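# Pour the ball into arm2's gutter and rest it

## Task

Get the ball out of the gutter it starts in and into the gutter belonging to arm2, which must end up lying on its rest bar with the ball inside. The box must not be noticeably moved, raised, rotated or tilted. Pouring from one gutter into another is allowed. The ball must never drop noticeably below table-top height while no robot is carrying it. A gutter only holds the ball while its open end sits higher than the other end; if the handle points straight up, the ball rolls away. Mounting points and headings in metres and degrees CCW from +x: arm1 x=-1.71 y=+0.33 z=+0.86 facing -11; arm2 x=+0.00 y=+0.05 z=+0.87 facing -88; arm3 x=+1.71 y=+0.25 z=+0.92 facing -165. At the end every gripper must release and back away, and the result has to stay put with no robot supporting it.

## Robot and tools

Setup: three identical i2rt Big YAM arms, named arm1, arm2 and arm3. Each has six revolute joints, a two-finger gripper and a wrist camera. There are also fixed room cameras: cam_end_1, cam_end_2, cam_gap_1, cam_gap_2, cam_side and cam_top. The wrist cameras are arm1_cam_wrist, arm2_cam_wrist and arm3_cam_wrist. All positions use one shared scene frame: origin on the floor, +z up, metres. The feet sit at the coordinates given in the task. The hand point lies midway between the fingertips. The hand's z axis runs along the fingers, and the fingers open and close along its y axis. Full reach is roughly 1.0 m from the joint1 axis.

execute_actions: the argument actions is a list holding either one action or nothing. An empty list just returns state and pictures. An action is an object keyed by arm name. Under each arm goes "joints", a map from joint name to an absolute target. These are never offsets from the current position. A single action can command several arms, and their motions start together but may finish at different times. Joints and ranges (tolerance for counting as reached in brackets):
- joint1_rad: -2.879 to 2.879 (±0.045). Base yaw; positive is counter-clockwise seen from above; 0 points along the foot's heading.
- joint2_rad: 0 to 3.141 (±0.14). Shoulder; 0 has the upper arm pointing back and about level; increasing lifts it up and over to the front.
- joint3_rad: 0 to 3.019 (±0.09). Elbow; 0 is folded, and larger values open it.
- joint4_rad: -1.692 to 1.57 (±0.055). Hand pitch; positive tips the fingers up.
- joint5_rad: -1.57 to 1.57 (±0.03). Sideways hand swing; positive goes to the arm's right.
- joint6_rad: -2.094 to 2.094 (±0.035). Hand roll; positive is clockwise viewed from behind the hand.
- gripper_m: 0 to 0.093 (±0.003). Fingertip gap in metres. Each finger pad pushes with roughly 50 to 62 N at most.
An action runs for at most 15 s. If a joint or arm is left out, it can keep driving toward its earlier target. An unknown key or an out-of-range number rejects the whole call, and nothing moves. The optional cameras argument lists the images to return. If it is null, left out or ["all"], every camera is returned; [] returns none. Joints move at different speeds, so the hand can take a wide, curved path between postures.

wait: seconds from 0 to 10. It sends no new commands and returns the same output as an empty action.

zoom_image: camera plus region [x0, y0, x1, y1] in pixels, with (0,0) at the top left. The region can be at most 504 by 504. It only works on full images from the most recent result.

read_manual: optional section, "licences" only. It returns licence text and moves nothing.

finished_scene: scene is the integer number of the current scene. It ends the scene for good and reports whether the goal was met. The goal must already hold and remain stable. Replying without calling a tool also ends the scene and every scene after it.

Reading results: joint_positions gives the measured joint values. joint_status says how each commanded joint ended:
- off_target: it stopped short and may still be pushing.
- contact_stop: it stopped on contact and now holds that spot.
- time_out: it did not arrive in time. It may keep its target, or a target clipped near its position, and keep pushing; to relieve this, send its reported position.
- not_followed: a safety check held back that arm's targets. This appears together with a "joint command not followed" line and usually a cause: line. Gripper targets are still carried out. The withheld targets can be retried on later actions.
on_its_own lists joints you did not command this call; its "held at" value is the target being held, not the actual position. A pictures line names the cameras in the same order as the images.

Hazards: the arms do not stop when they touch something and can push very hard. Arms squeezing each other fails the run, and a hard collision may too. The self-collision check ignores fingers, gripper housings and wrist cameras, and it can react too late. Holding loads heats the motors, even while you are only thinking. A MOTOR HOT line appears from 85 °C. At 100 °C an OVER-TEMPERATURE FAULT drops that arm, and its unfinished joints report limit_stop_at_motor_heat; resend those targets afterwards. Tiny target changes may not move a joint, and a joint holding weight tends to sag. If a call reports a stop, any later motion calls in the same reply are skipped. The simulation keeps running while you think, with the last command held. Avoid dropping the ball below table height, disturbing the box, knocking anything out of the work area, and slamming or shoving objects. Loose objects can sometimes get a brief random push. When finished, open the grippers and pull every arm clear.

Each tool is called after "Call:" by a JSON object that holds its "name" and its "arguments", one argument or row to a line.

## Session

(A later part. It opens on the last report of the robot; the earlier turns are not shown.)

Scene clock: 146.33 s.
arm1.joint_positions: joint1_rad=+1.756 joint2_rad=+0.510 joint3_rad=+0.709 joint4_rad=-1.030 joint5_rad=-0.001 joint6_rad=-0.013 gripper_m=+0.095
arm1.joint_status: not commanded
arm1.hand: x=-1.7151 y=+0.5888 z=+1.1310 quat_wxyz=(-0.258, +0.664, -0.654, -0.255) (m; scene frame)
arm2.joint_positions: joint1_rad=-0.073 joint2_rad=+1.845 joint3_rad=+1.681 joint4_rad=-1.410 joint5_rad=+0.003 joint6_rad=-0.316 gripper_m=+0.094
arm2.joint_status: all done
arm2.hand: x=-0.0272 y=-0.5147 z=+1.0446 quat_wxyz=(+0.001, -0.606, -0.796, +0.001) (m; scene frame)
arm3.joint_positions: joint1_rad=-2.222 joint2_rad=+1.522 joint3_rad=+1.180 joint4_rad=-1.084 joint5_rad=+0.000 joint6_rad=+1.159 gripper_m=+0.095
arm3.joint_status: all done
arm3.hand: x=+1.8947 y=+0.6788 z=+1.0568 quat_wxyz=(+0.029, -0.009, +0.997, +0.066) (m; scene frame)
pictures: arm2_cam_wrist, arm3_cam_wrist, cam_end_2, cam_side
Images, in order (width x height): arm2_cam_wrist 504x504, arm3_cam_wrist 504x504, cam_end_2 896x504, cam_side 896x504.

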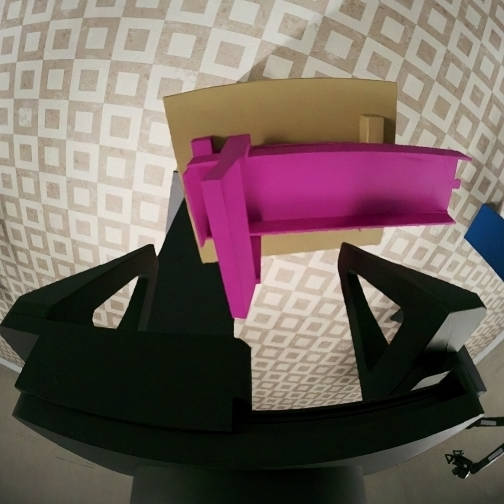

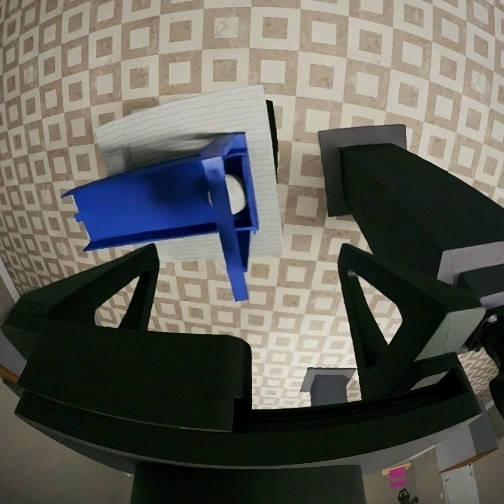

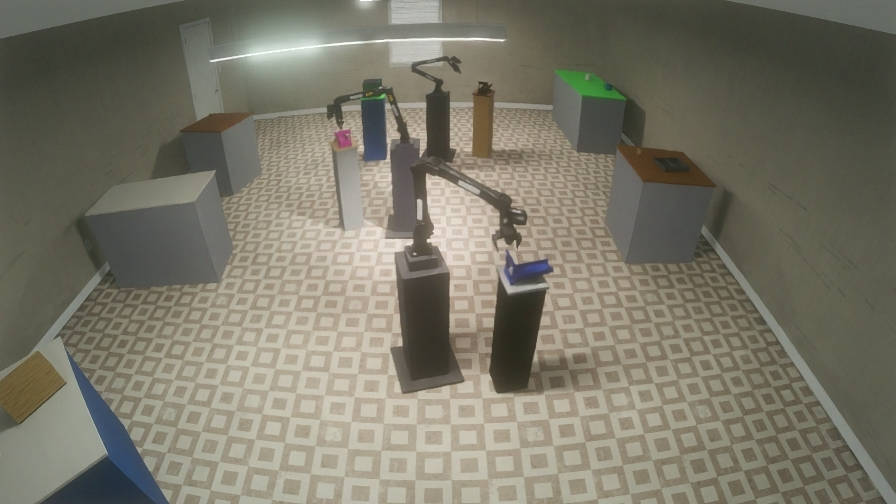

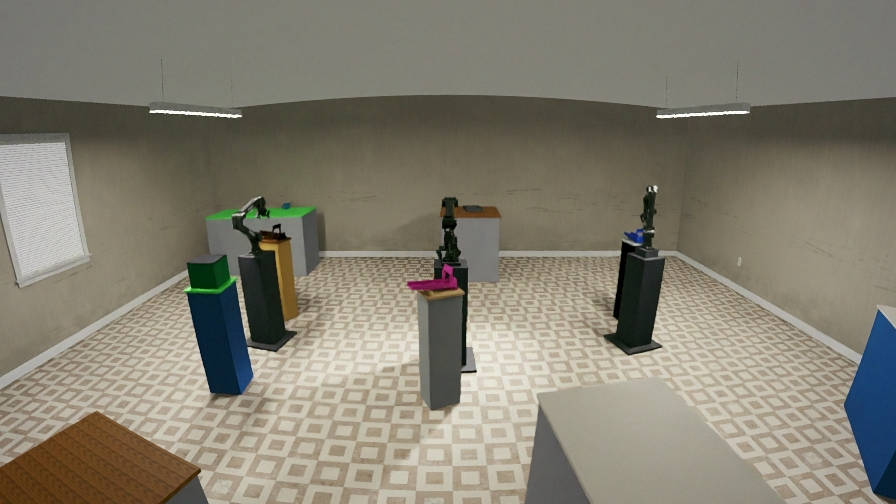

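Call:
{"name": "execute_actions", "arguments": {
  "actions": [
    {"arm2":{"joints":{"joint2_rad":1.856,"joint3_rad":1.626,"joint4_rad":-1.32}},"arm3":{"joints":{"joint2_rad":1.562,"joint3_rad":1.141,"joint4_rad":-0.98}}}
  ],
  "cameras": ["arm2_cam_wrist","arm3_cam_wrist","cam_end_2","cam_side"]
}}

Call:
{"name": "zoom_image", "arguments": {
  "camera": "cam_side",
  "region": [390, 190, 510, 310]
}}

Call:
{"name": "zoom_image", "arguments": {
  "camera": "cam_end_2",
  "region": [440, 170, 600, 310]
}}

Scene clock: 162.87 s.
arm1.joint_positions: joint1_rad=+1.756 joint2_rad=+0.510 joint3_rad=+0.709 joint4_rad=-1.030 joint5_rad=-0.001 joint6_rad=-0.013 gripper_m=+0.095
arm1.joint_status: not commanded
arm1.hand: x=-1.7151 y=+0.5888 z=+1.1310 quat_wxyz=(-0.258, +0.664, -0.654, -0.255) (m; scene frame)
arm2.joint_positions: joint1_rad=-0.073 joint2_rad=+1.851 joint3_rad=+1.624 joint4_rad=-1.336 joint5_rad=+0.003 joint6_rad=-0.316 gripper_m=+0.094
arm2.joint_status: all done
arm2.hand: x=-0.0272 y=-0.5148 z=+1.0202 quat_wxyz=(-0.002, -0.606, -0.796, +0.006) (m; scene frame)
arm3.joint_positions: joint1_rad=-2.222 joint2_rad=+1.551 joint3_rad=+1.142 joint4_rad=-0.994 joint5_rad=+0.000 joint6_rad=+1.159 gripper_m=+0.095
arm3.joint_status: all done
arm3.hand: x=+1.8975 y=+0.6855 z=+1.0324 quat_wxyz=(+0.033, -0.009, +0.996, +0.077) (m; scene frame)
pictures: arm2_cam_wrist, arm3_cam_wrist, cam_end_2, cam_side
Images, in order (width x height): arm2_cam_wrist 504x504, arm3_cam_wrist 504x504, cam_end_2 896x504, cam_side 896x504.

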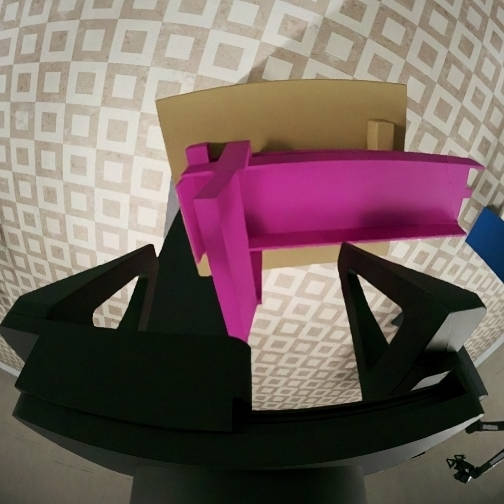

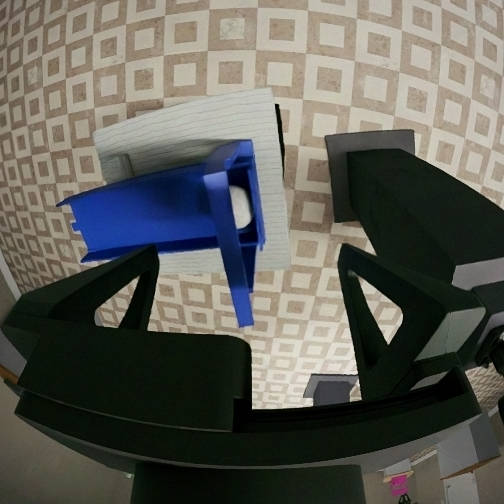

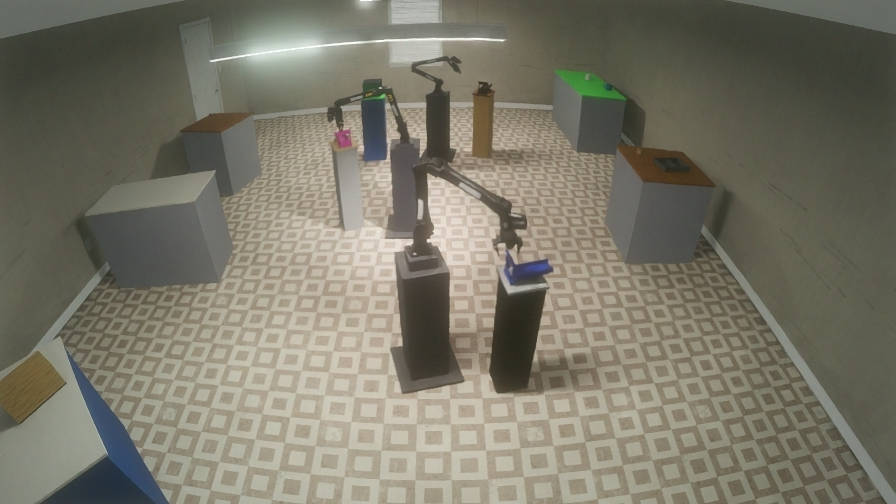

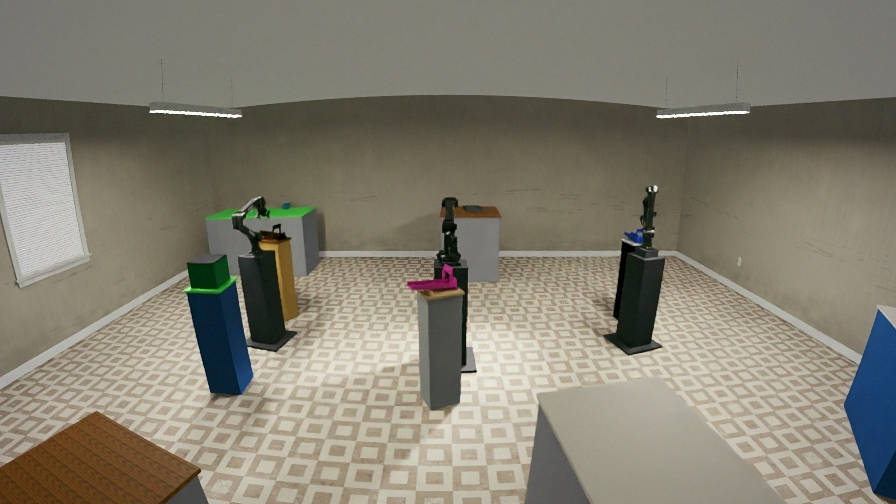

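Region (390, 190, 510, 310) of cam_side's 896x504 image, scaled by 4.200, with more detail than that image has.

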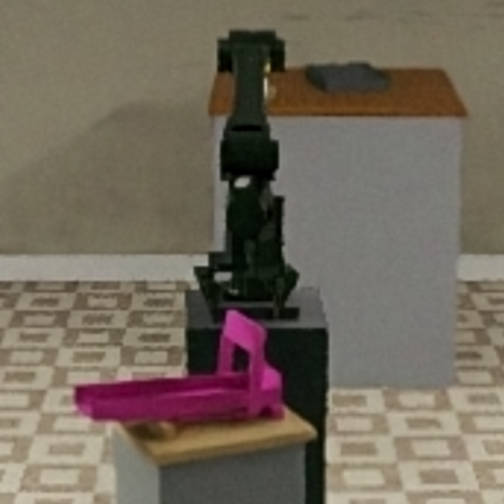

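Region (440, 170, 600, 310) of cam_end_2's 896x504 image, scaled by 3.150, with more detail than that image has; it fills the top 441 rows of this view, and the rest is white.

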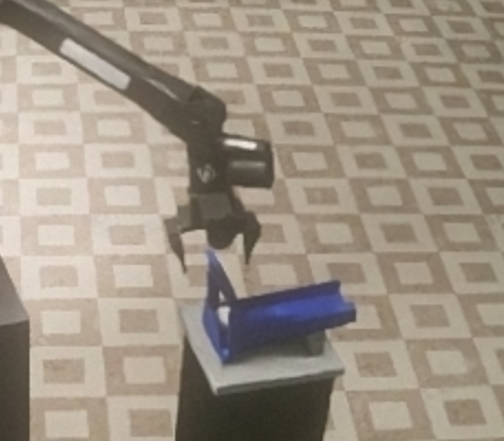

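Call:
{"name": "execute_actions", "arguments": {
  "actions": [
    {"arm2":{"joints":{"gripper_m":0.0}},"arm3":{"joints":{"gripper_m":0.0}}}
  ],
  "cameras": ["arm2_cam_wrist","arm3_cam_wrist","cam_end_2"]
}}

Scene clock: 174.47 s.
arm1.joint_positions: joint1_rad=+1.756 joint2_rad=+0.510 joint3_rad=+0.709 joint4_rad=-1.030 joint5_rad=-0.001 joint6_rad=-0.013 gripper_m=+0.095
arm1.joint_status: not commanded
arm1.hand: x=-1.7151 y=+0.5888 z=+1.1310 quat_wxyz=(-0.258, +0.664, -0.654, -0.255) (m; scene frame)
arm2.joint_positions: joint1_rad=-0.073 joint2_rad=+1.851 joint3_rad=+1.624 joint4_rad=-1.336 joint5_rad=+0.003 joint6_rad=-0.316 gripper_m=+0.000
arm2.joint_status: all done
arm2.hand: x=-0.0272 y=-0.5148 z=+1.0202 quat_wxyz=(-0.002, -0.606, -0.796, +0.006) (m; scene frame)
arm3.joint_positions: joint1_rad=-2.222 joint2_rad=+1.551 joint3_rad=+1.142 joint4_rad=-0.994 joint5_rad=+0.000 joint6_rad=+1.159 gripper_m=+0.001
arm3.joint_status: all done
arm3.hand: x=+1.8975 y=+0.6855 z=+1.0324 quat_wxyz=(+0.033, -0.009, +0.996, +0.077) (m; scene frame)
pictures: arm2_cam_wrist, arm3_cam_wrist, cam_end_2
Images, in order (width x height): arm2_cam_wrist 504x504, arm3_cam_wrist 504x504, cam_end_2 896x504.

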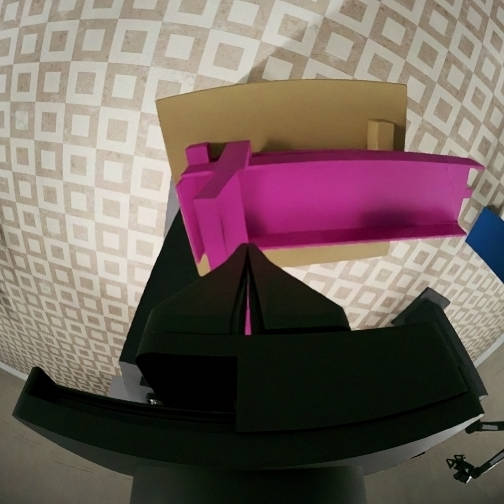

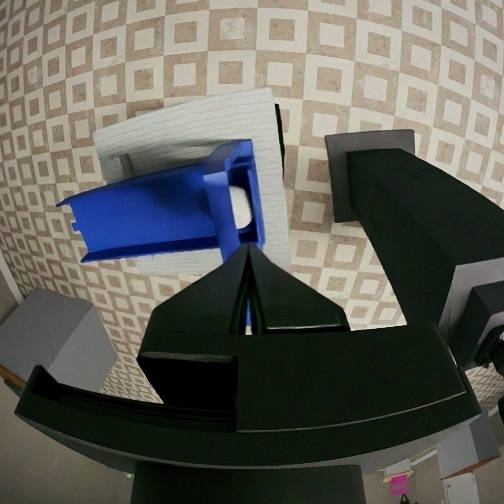

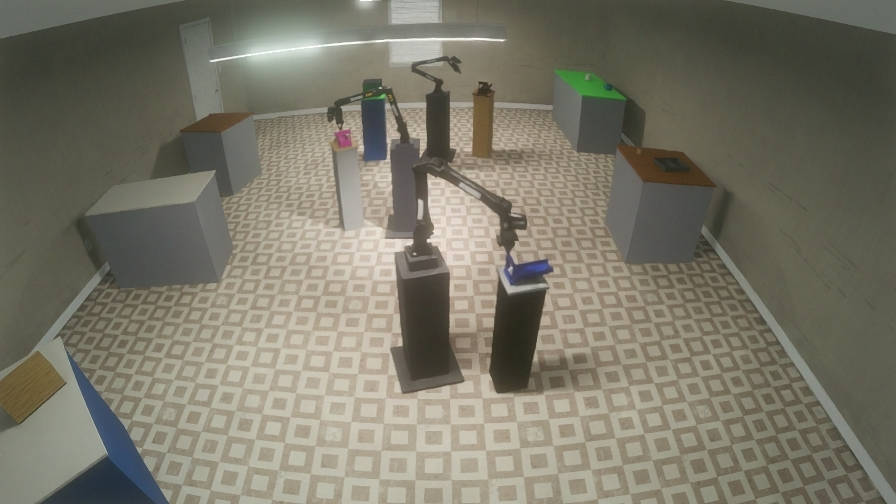

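Call:
{"name": "execute_actions", "arguments": {
  "actions": [
    {"arm2":{"joints":{"gripper_m":0.09}},"arm3":{"joints":{"gripper_m":0.09}}}
  ],
  "cameras": []
}}

Call:
{"name": "execute_actions", "arguments": {
  "actions": [
    {"arm2":{"joints":{"joint2_rad":1.835,"joint3_rad":1.5,"joint4_rad":-1.216}},"arm3":{"joints":{"joint1_rad":-2.19,"joint2_rad":1.6,"joint3_rad":1.085,"joint4_rad":-0.89}}}
  ],
  "cameras": ["arm2_cam_wrist","arm3_cam_wrist","cam_end_2"]
}}

Call:
{"name": "zoom_image", "arguments": {
  "camera": "cam_end_2",
  "region": [440, 170, 600, 310]
}}

Call:
{"name": "zoom_image", "arguments": {
  "camera": "cam_end_2",
  "region": [310, 80, 410, 160]
}}

Scene clock: 193.47 s.
arm1.joint_positions: joint1_rad=+1.756 joint2_rad=+0.510 joint3_rad=+0.709 joint4_rad=-1.030 joint5_rad=-0.001 joint6_rad=-0.013 gripper_m=+0.095
arm1.joint_status: not commanded
arm1.hand: x=-1.7151 y=+0.5888 z=+1.1310 quat_wxyz=(-0.258, +0.664, -0.654, -0.255) (m; scene frame)
arm2.joint_positions: joint1_rad=-0.073 joint2_rad=+1.851 joint3_rad=+1.624 joint4_rad=-1.336 joint5_rad=+0.003 joint6_rad=-0.316 gripper_m=+0.090
arm2.joint_status: all done
arm2.hand: x=-0.0272 y=-0.5148 z=+1.0202 quat_wxyz=(-0.002, -0.606, -0.796, +0.006) (m; scene frame)
arm3.joint_positions: joint1_rad=-2.222 joint2_rad=+1.551 joint3_rad=+1.142 joint4_rad=-0.994 joint5_rad=+0.000 joint6_rad=+1.159 gripper_m=+0.090
arm3.joint_status: all done
arm3.hand: x=+1.8975 y=+0.6855 z=+1.0324 quat_wxyz=(+0.033, -0.008, +0.996, +0.077) (m; scene frame)
pictures: none
No camera images: the call's "cameras" was empty. Leave "cameras" out to get every camera's image.

Scene clock: 194.37 s.
arm1.joint_positions: joint1_rad=+1.756 joint2_rad=+0.510 joint3_rad=+0.709 joint4_rad=-1.030 joint5_rad=-0.001 joint6_rad=-0.013 gripper_m=+0.095
arm1.joint_status: not commanded
arm1.hand: x=-1.7151 y=+0.5888 z=+1.1310 quat_wxyz=(-0.258, +0.664, -0.654, -0.255) (m; scene frame)
arm2.joint_positions: joint1_rad=-0.073 joint2_rad=+1.846 joint3_rad=+1.493 joint4_rad=-1.232 joint5_rad=+0.003 joint6_rad=-0.316 gripper_m=+0.090
arm2.joint_status: all done
arm2.hand: x=-0.0262 y=-0.4941 z=+0.9748 quat_wxyz=(+0.004, -0.606, -0.796, -0.003) (m; scene frame)
arm3.joint_positions: joint1_rad=-2.195 joint2_rad=+1.593 joint3_rad=+1.083 joint4_rad=-0.904 joint5_rad=+0.000 joint6_rad=+1.159 gripper_m=+0.090
arm3.joint_status: all done
arm3.hand: x=+1.8841 y=+0.6864 z=+0.9945 quat_wxyz=(+0.030, -0.022, +0.997, +0.072) (m; scene frame)
pictures: arm2_cam_wrist, arm3_cam_wrist, cam_end_2
Images, in order (width x height): arm2_cam_wrist 504x504, arm3_cam_wrist 504x504, cam_end_2 896x504.

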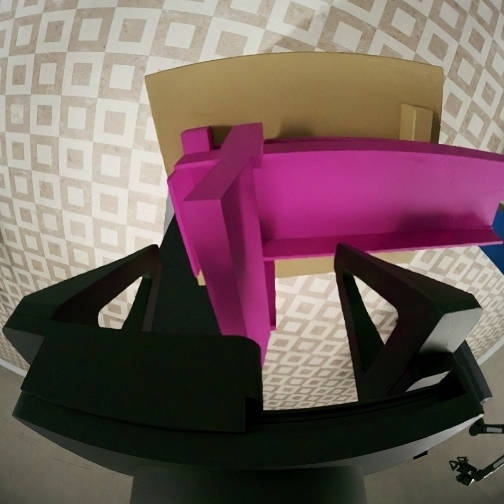

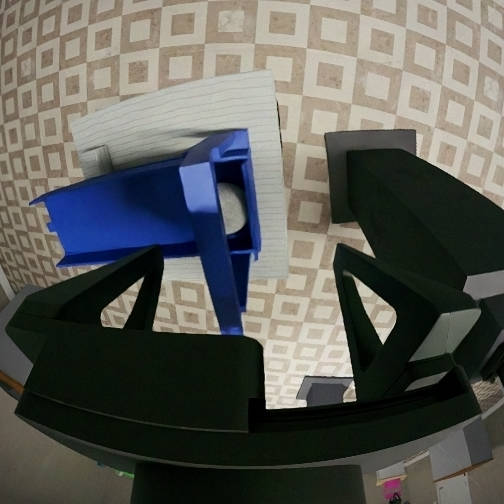

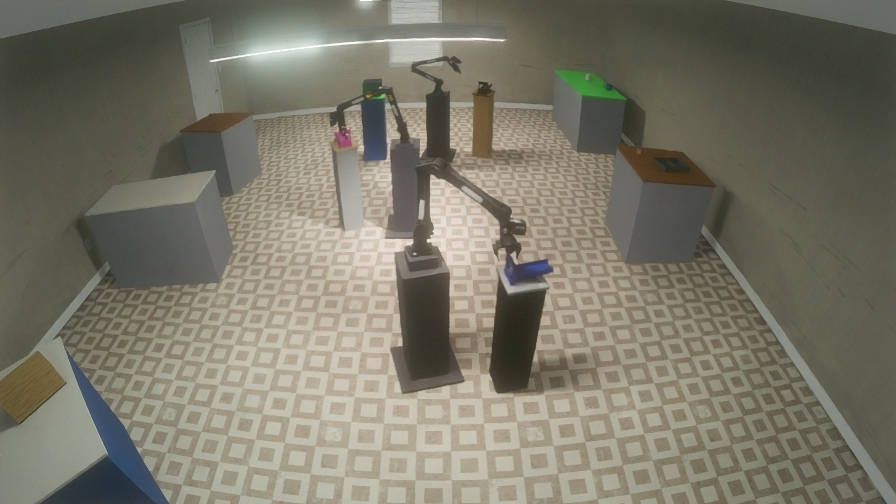

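Region (440, 170, 600, 310) of cam_end_2's 896x504 image, scaled by 3.150, with more detail than that image has; it fills the top 441 rows of this view, and the rest is white.

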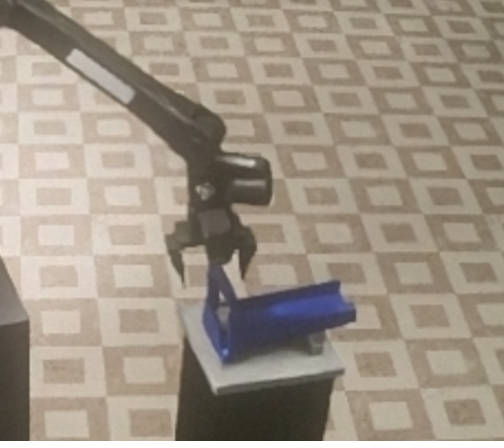

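Region (310, 80, 410, 160) of cam_end_2's 896x504 image, scaled by 5.040, with more detail than that image has; it fills the top 403 rows of this view, and the rest is white.

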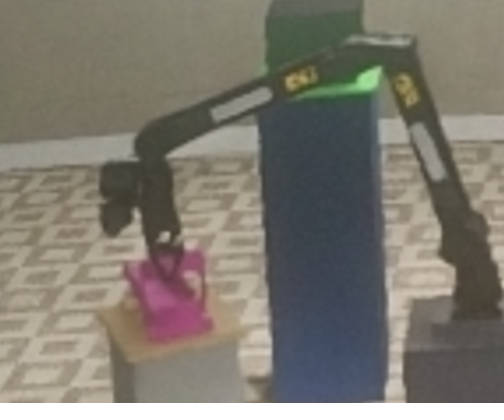

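Call:
{"name": "execute_actions", "arguments": {
  "actions": [
    {"arm2":{"joints":{"gripper_m":0.0}},"arm3":{"joints":{"gripper_m":0.0}}}
  ],
  "cameras": ["arm2_cam_wrist","arm3_cam_wrist"]
}}

Scene clock: 199.43 s.
arm1.joint_positions: joint1_rad=+1.756 joint2_rad=+0.510 joint3_rad=+0.709 joint4_rad=-1.030 joint5_rad=-0.001 joint6_rad=-0.013 gripper_m=+0.095
arm1.joint_status: not commanded
arm1.hand: x=-1.7151 y=+0.5888 z=+1.1310 quat_wxyz=(-0.258, +0.664, -0.654, -0.255) (m; scene frame)
arm2.joint_positions: joint1_rad=-0.071 joint2_rad=+1.816 joint3_rad=+1.494 joint4_rad=-1.226 joint5_rad=+0.034 joint6_rad=-0.323 gripper_m=+0.012
arm2.joint_status: gripper_m off_target (ended at +0.012, target +0.000)
arm2.hand: x=-0.0302 y=-0.4964 z=+0.9911 quat_wxyz=(+0.007, -0.602, -0.798, +0.021) (m; scene frame)
arm3.joint_positions: joint1_rad=-2.195 joint2_rad=+1.593 joint3_rad=+1.083 joint4_rad=-0.893 joint5_rad=-0.001 joint6_rad=+1.162 gripper_m=+0.012
arm3.joint_status: gripper_m off_target (ended at +0.012, target +0.000)
arm3.hand: x=+1.8847 y=+0.6890 z=+0.9949 quat_wxyz=(+0.031, -0.021, +0.996, +0.077) (m; scene frame)
pictures: arm2_cam_wrist, arm3_cam_wrist
Images, in order (width x height): arm2_cam_wrist 504x504, arm3_cam_wrist 504x504.

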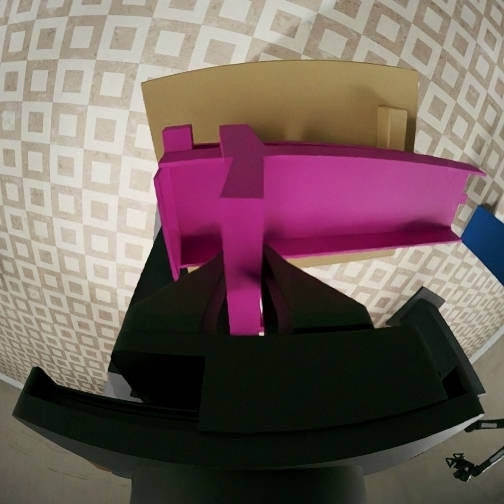

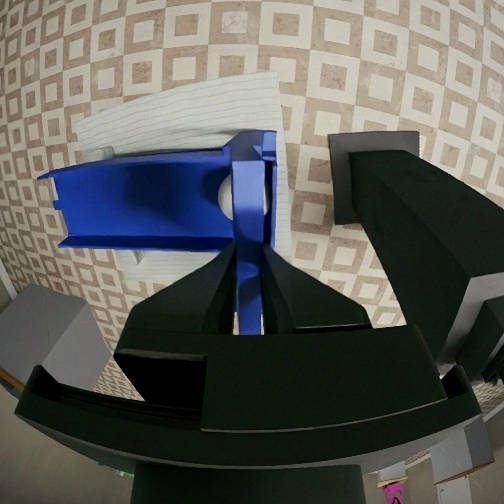

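Call:
{"name": "execute_actions", "arguments": {
  "actions": [
    {"arm2":{"joints":{"joint3_rad":1.82,"joint4_rad":-1.52}},"arm3":{"joints":{"joint3_rad":1.42,"joint4_rad":-1.16}}}
  ],
  "cameras": ["arm2_cam_wrist","arm3_cam_wrist","cam_end_2"]
}}

Scene clock: 209.67 s.
arm1.joint_positions: joint1_rad=+1.756 joint2_rad=+0.510 joint3_rad=+0.709 joint4_rad=-1.030 joint5_rad=-0.001 joint6_rad=-0.013 gripper_m=+0.095
arm1.joint_status: not commanded
arm1.hand: x=-1.7151 y=+0.5888 z=+1.1310 quat_wxyz=(-0.258, +0.664, -0.654, -0.255) (m; scene frame)
arm2.joint_positions: joint1_rad=-0.071 joint2_rad=+1.848 joint3_rad=+1.765 joint4_rad=-1.506 joint5_rad=+0.001 joint6_rad=-0.325 gripper_m=+0.011
arm2.joint_status: all done
arm2.hand: x=-0.0254 y=-0.5158 z=+1.0751 quat_wxyz=(+0.005, -0.601, -0.799, -0.005) (m; scene frame)
arm3.joint_positions: joint1_rad=-2.194 joint2_rad=+1.601 joint3_rad=+1.374 joint4_rad=-1.154 joint5_rad=+0.000 joint6_rad=+1.162 gripper_m=+0.012
arm3.joint_status: all done
arm3.hand: x=+1.9018 y=+0.7335 z=+1.0958 quat_wxyz=(+0.036, -0.021, +0.995, +0.088) (m; scene frame)
pictures: arm2_cam_wrist, arm3_cam_wrist, cam_end_2
Images, in order (width x height): arm2_cam_wrist 504x504, arm3_cam_wrist 504x504, cam_end_2 896x504.

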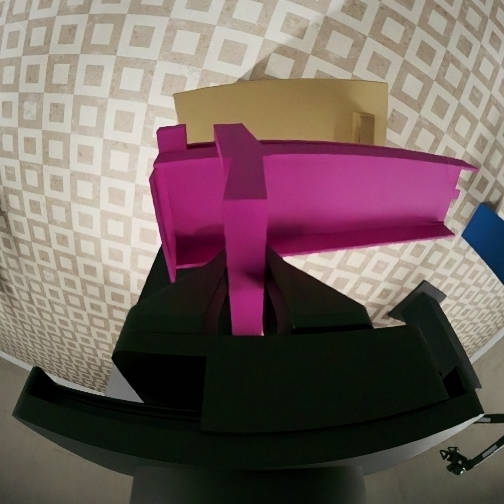

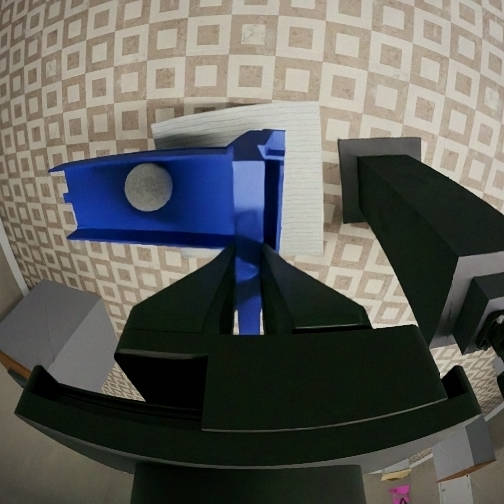

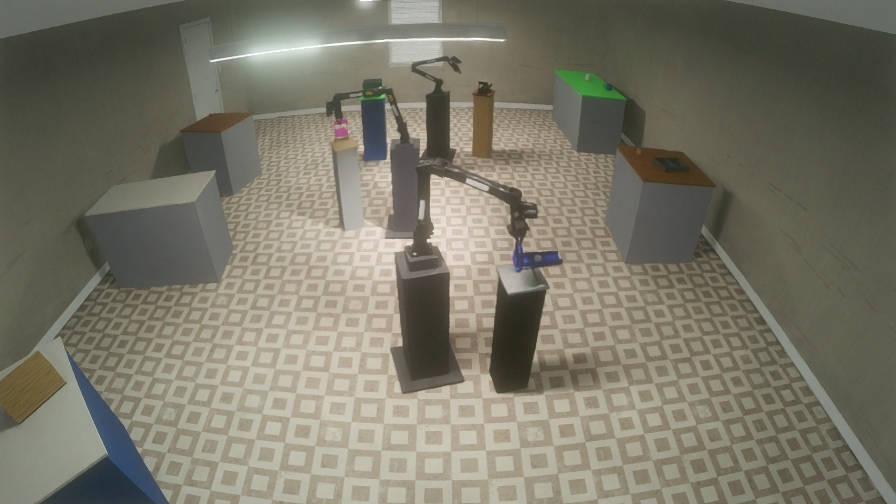

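Ball rolling out; tilt back now.

Call:
{"name": "execute_actions", "arguments": {
  "actions": [
    {"arm3":{"joints":{"joint4_rad":-0.8,"joint6_rad":1.57}}}
  ],
  "cameras": ["arm3_cam_wrist","cam_end_2"]
}}

Scene clock: 214.27 s.
arm1.joint_positions: joint1_rad=+1.756 joint2_rad=+0.510 joint3_rad=+0.709 joint4_rad=-1.030 joint5_rad=-0.001 joint6_rad=-0.013 gripper_m=+0.095
arm1.joint_status: not commanded
arm1.hand: x=-1.7151 y=+0.5888 z=+1.1310 quat_wxyz=(-0.258, +0.664, -0.654, -0.255) (m; scene frame)
arm2.joint_positions: joint1_rad=-0.071 joint2_rad=+1.848 joint3_rad=+1.765 joint4_rad=-1.506 joint5_rad=+0.001 joint6_rad=-0.325 gripper_m=+0.011
arm2.joint_status: not commanded
arm2.hand: x=-0.0254 y=-0.5158 z=+1.0751 quat_wxyz=(+0.005, -0.601, -0.799, -0.005) (m; scene frame)
arm3.joint_positions: joint1_rad=-2.194 joint2_rad=+1.601 joint3_rad=+1.374 joint4_rad=-0.828 joint5_rad=+0.000 joint6_rad=+1.557 gripper_m=+0.012
arm3.joint_status: all done
arm3.hand: x=+1.9286 y=+0.8034 z=+1.1233 quat_wxyz=(+0.049, +0.170, +0.952, +0.250) (m; scene frame)
pictures: arm3_cam_wrist, cam_end_2
Images, in order (width x height): arm3_cam_wrist 504x504, cam_end_2 896x504.

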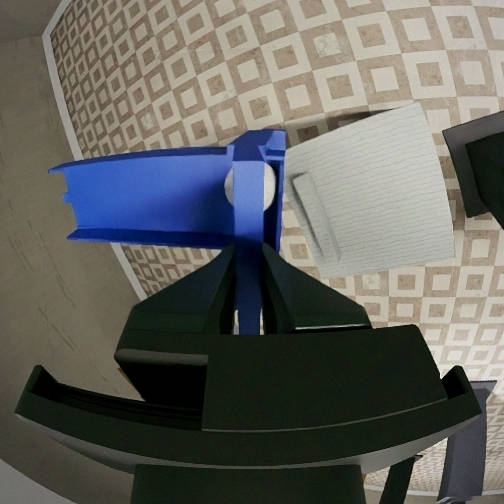

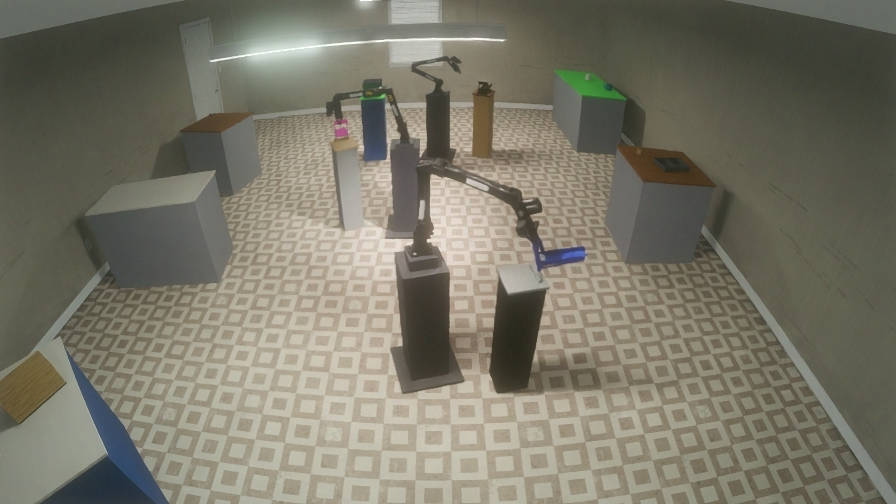

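Call:
{"name": "execute_actions", "arguments": {
  "actions": [
    {"arm2":{"joints":{"joint2_rad":1.6,"joint3_rad":1.8,"joint4_rad":-1.3,"joint6_rad":-1.57}},"arm3":{"joints":{"joint1_rad":-1.3,"joint3_rad":1.55,"joint4_rad":-0.9}}}
  ],
  "cameras": ["arm2_cam_wrist","arm3_cam_wrist","cam_side"]
}}

Call:
{"name": "execute_actions", "arguments": {
  "actions": [
    {"arm2":{"joints":{"joint1_rad":1.65,"joint2_rad":1.79,"joint3_rad":1.6,"joint4_rad":-0.91}},"arm3":{"joints":{"joint1_rad":-0.145}}}
  ],
  "cameras": ["arm2_cam_wrist","arm3_cam_wrist","cam_side","cam_top"]
}}

Scene clock: 247.33 s.
arm1.joint_positions: joint1_rad=+1.756 joint2_rad=+0.510 joint3_rad=+0.709 joint4_rad=-1.030 joint5_rad=-0.001 joint6_rad=-0.013 gripper_m=+0.095
arm1.joint_status: not commanded
arm1.hand: x=-1.7151 y=+0.5888 z=+1.1310 quat_wxyz=(-0.258, +0.664, -0.654, -0.255) (m; scene frame)
arm2.joint_positions: joint1_rad=-0.071 joint2_rad=+1.614 joint3_rad=+1.765 joint4_rad=-1.324 joint5_rad=+0.000 joint6_rad=-1.554 gripper_m=+0.011
arm2.joint_status: all done
arm2.hand: x=-0.0256 y=-0.5273 z=+1.2134 quat_wxyz=(+0.003, -0.029, -0.979, +0.200) (m; scene frame)
arm3.joint_positions: joint1_rad=-1.293 joint2_rad=+1.606 joint3_rad=+1.493 joint4_rad=-0.899 joint5_rad=-0.001 joint6_rad=+1.560 gripper_m=+0.012
arm3.joint_status: all done
arm3.hand: x=+1.4028 y=+0.7760 z=+1.1707 quat_wxyz=(-0.071, -0.259, +0.926, +0.266) (m; scene frame)
pictures: arm2_cam_wrist, arm3_cam_wrist, cam_side
Images, in order (width x height): arm2_cam_wrist 504x504, arm3_cam_wrist 504x504, cam_side 896x504.

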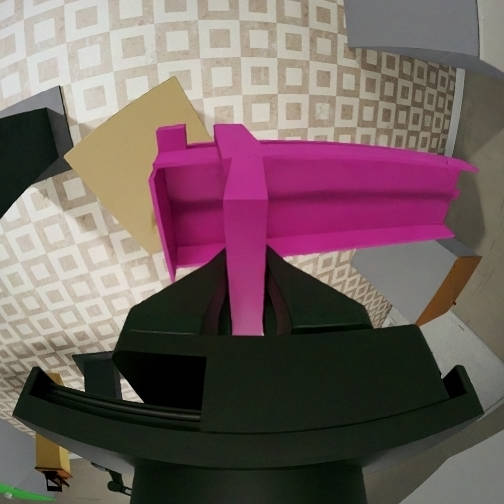

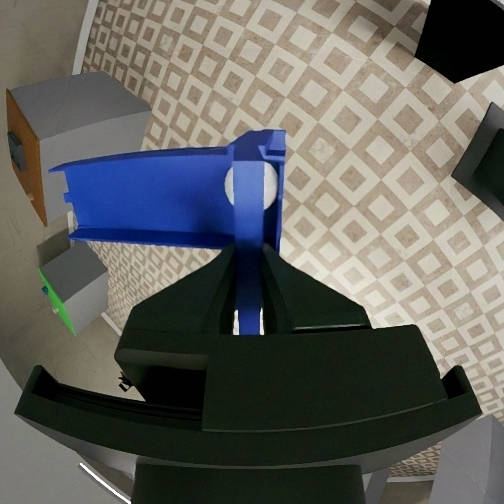

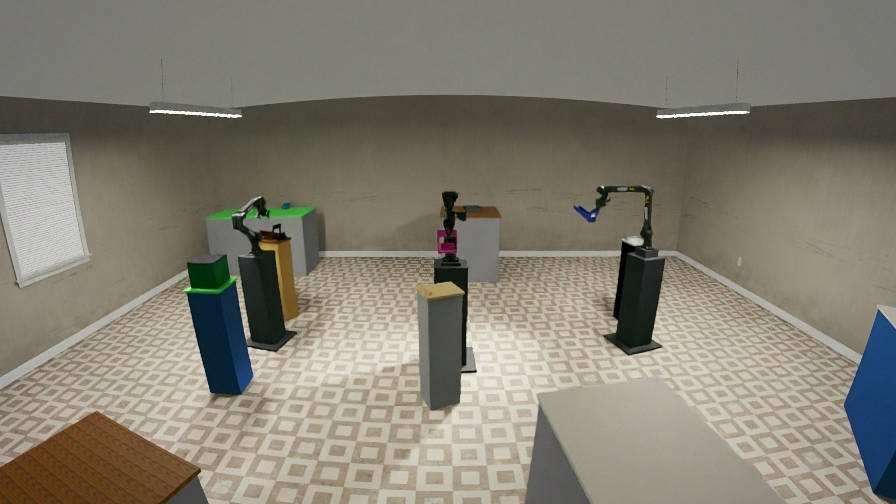

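Scene clock: 249.47 s.
arm1.joint_positions: joint1_rad=+1.756 joint2_rad=+0.510 joint3_rad=+0.709 joint4_rad=-1.030 joint5_rad=-0.001 joint6_rad=-0.013 gripper_m=+0.095
arm1.joint_status: not commanded
arm1.hand: x=-1.7151 y=+0.5888 z=+1.1310 quat_wxyz=(-0.258, +0.664, -0.654, -0.255) (m; scene frame)
arm2.joint_positions: joint1_rad=+1.659 joint2_rad=+1.831 joint3_rad=+1.568 joint4_rad=-0.916 joint5_rad=-0.004 joint6_rad=-1.557 gripper_m=+0.011
arm2.joint_status: all done
arm2.hand: x=+0.6434 y=+0.1253 z=+1.0258 quat_wxyz=(-0.146, +0.728, -0.657, +0.128) (m; scene frame)
arm3.joint_positions: joint1_rad=-0.137 joint2_rad=+1.607 joint3_rad=+1.493 joint4_rad=-0.899 joint5_rad=-0.001 joint6_rad=+1.560 gripper_m=+0.012
arm3.joint_status: all done
arm3.hand: x=+1.1062 y=+0.1753 z=+1.1705 quat_wxyz=(-0.205, -0.723, +0.634, +0.183) (m; scene frame)
pictures: arm2_cam_wrist, arm3_cam_wrist, cam_side, cam_top
Images, in order (width x height): arm2_cam_wrist 504x504, arm3_cam_wrist 504x504, cam_side 896x504, cam_top 896x504.

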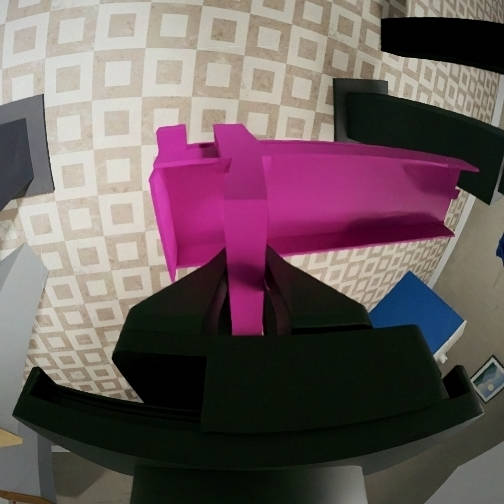

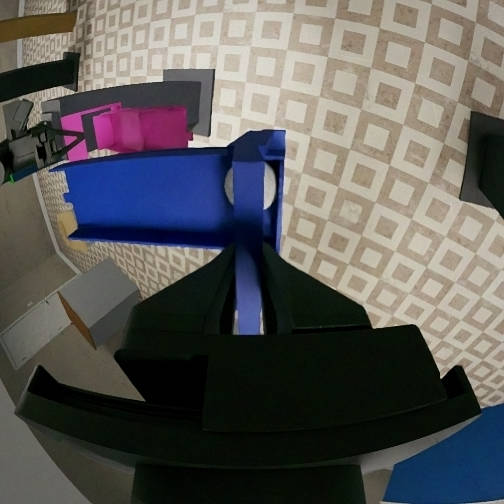

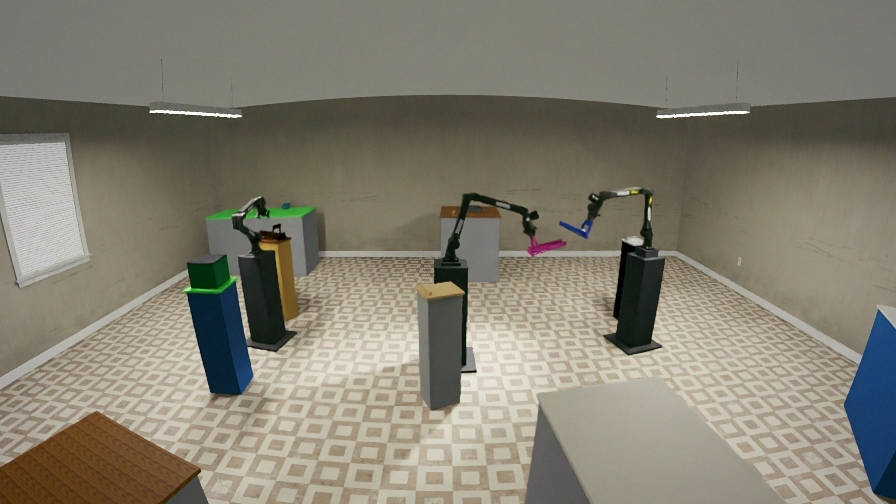

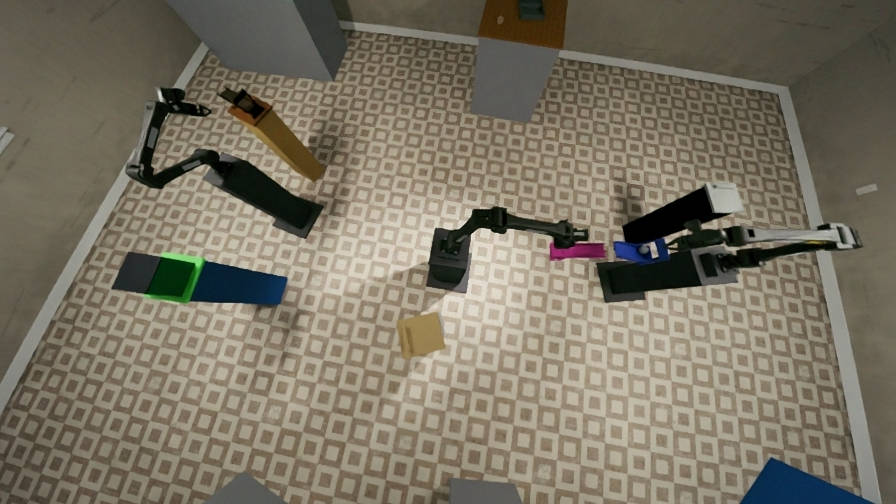

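Call:
{"name": "execute_actions", "arguments": {
  "actions": [
    {"arm3":{"joints":{"joint2_rad":1.9,"joint3_rad":2.13,"joint4_rad":-1.28}}}
  ],
  "cameras": ["arm3_cam_wrist","cam_side","cam_gap_2","cam_top"]
}}

Call:
{"name": "zoom_image", "arguments": {
  "camera": "cam_side",
  "region": [480, 170, 660, 280]
}}

Call:
{"name": "zoom_image", "arguments": {
  "camera": "cam_top",
  "region": [520, 200, 700, 290]
}}

Scene clock: 265.97 s.
arm1.joint_positions: joint1_rad=+1.756 joint2_rad=+0.510 joint3_rad=+0.709 joint4_rad=-1.030 joint5_rad=-0.001 joint6_rad=-0.013 gripper_m=+0.095
arm1.joint_status: not commanded
arm1.hand: x=-1.7151 y=+0.5888 z=+1.1310 quat_wxyz=(-0.258, +0.664, -0.654, -0.255) (m; scene frame)
arm2.joint_positions: joint1_rad=+1.659 joint2_rad=+1.831 joint3_rad=+1.568 joint4_rad=-0.916 joint5_rad=-0.004 joint6_rad=-1.557 gripper_m=+0.011
arm2.joint_status: not commanded
arm2.hand: x=+0.6434 y=+0.1253 z=+1.0258 quat_wxyz=(-0.146, +0.728, -0.657, +0.128) (m; scene frame)
arm3.joint_positions: joint1_rad=-0.137 joint2_rad=+1.917 joint3_rad=+2.070 joint4_rad=-1.278 joint5_rad=-0.001 joint6_rad=+1.560 gripper_m=+0.012
arm3.joint_status: all done
arm3.hand: x=+1.0221 y=+0.1651 z=+1.2161 quat_wxyz=(-0.165, -0.733, +0.643, +0.147) (m; scene frame)
pictures: arm3_cam_wrist, cam_gap_2, cam_side, cam_top
Images, in order (width x height): arm3_cam_wrist 504x504, cam_gap_2 896x504, cam_side 896x504, cam_top 896x504.

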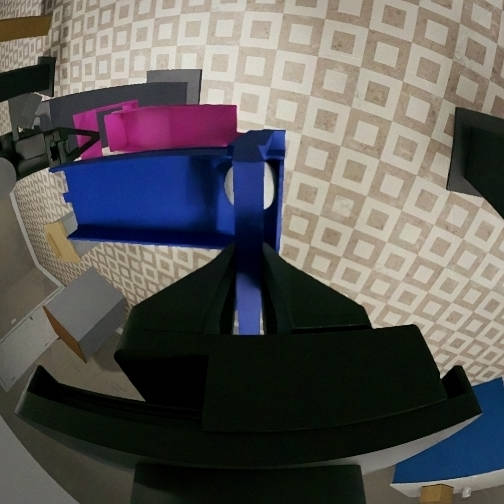

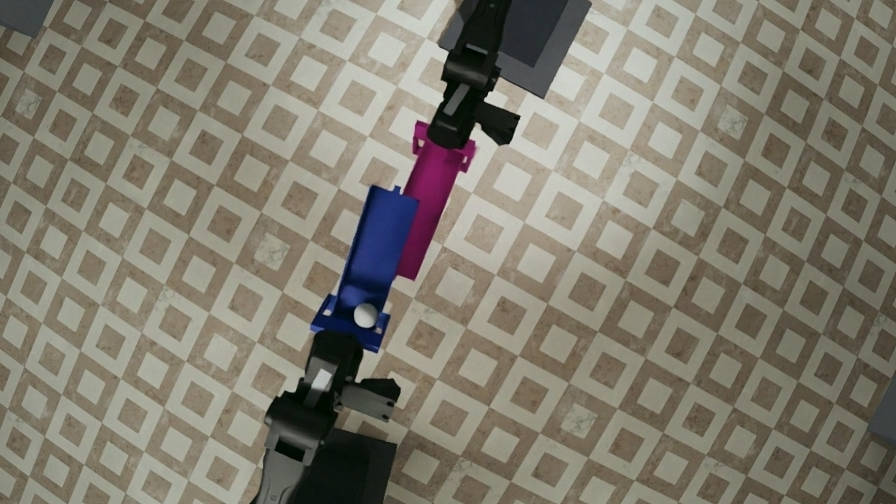

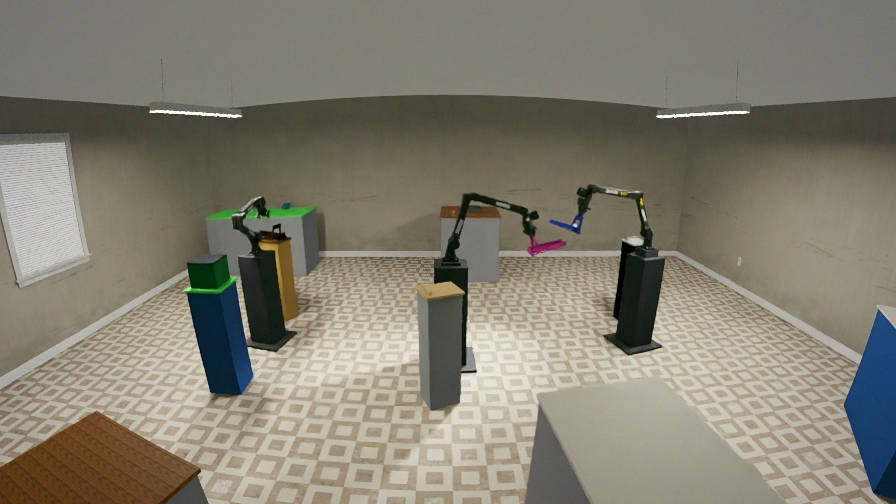

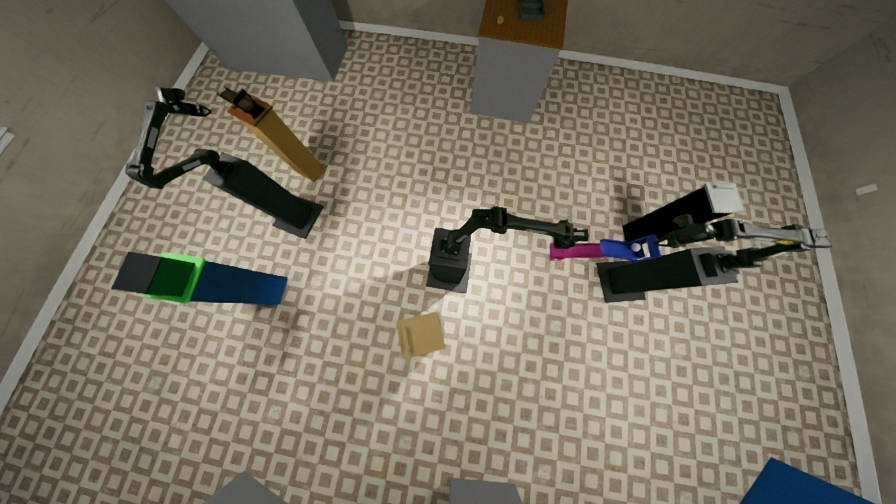

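Region (480, 170, 660, 280) of cam_side's 896x504 image, scaled by 2.800, with more detail than that image has.

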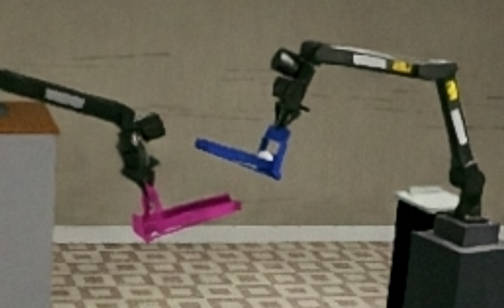

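Region (520, 200, 700, 290) of cam_top's 896x504 image, scaled by 2.800, with more detail than that image has.

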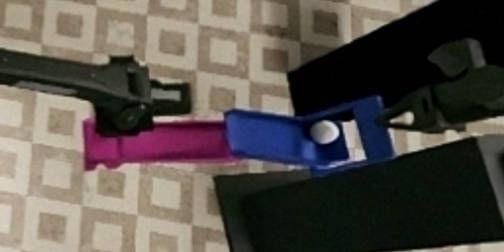

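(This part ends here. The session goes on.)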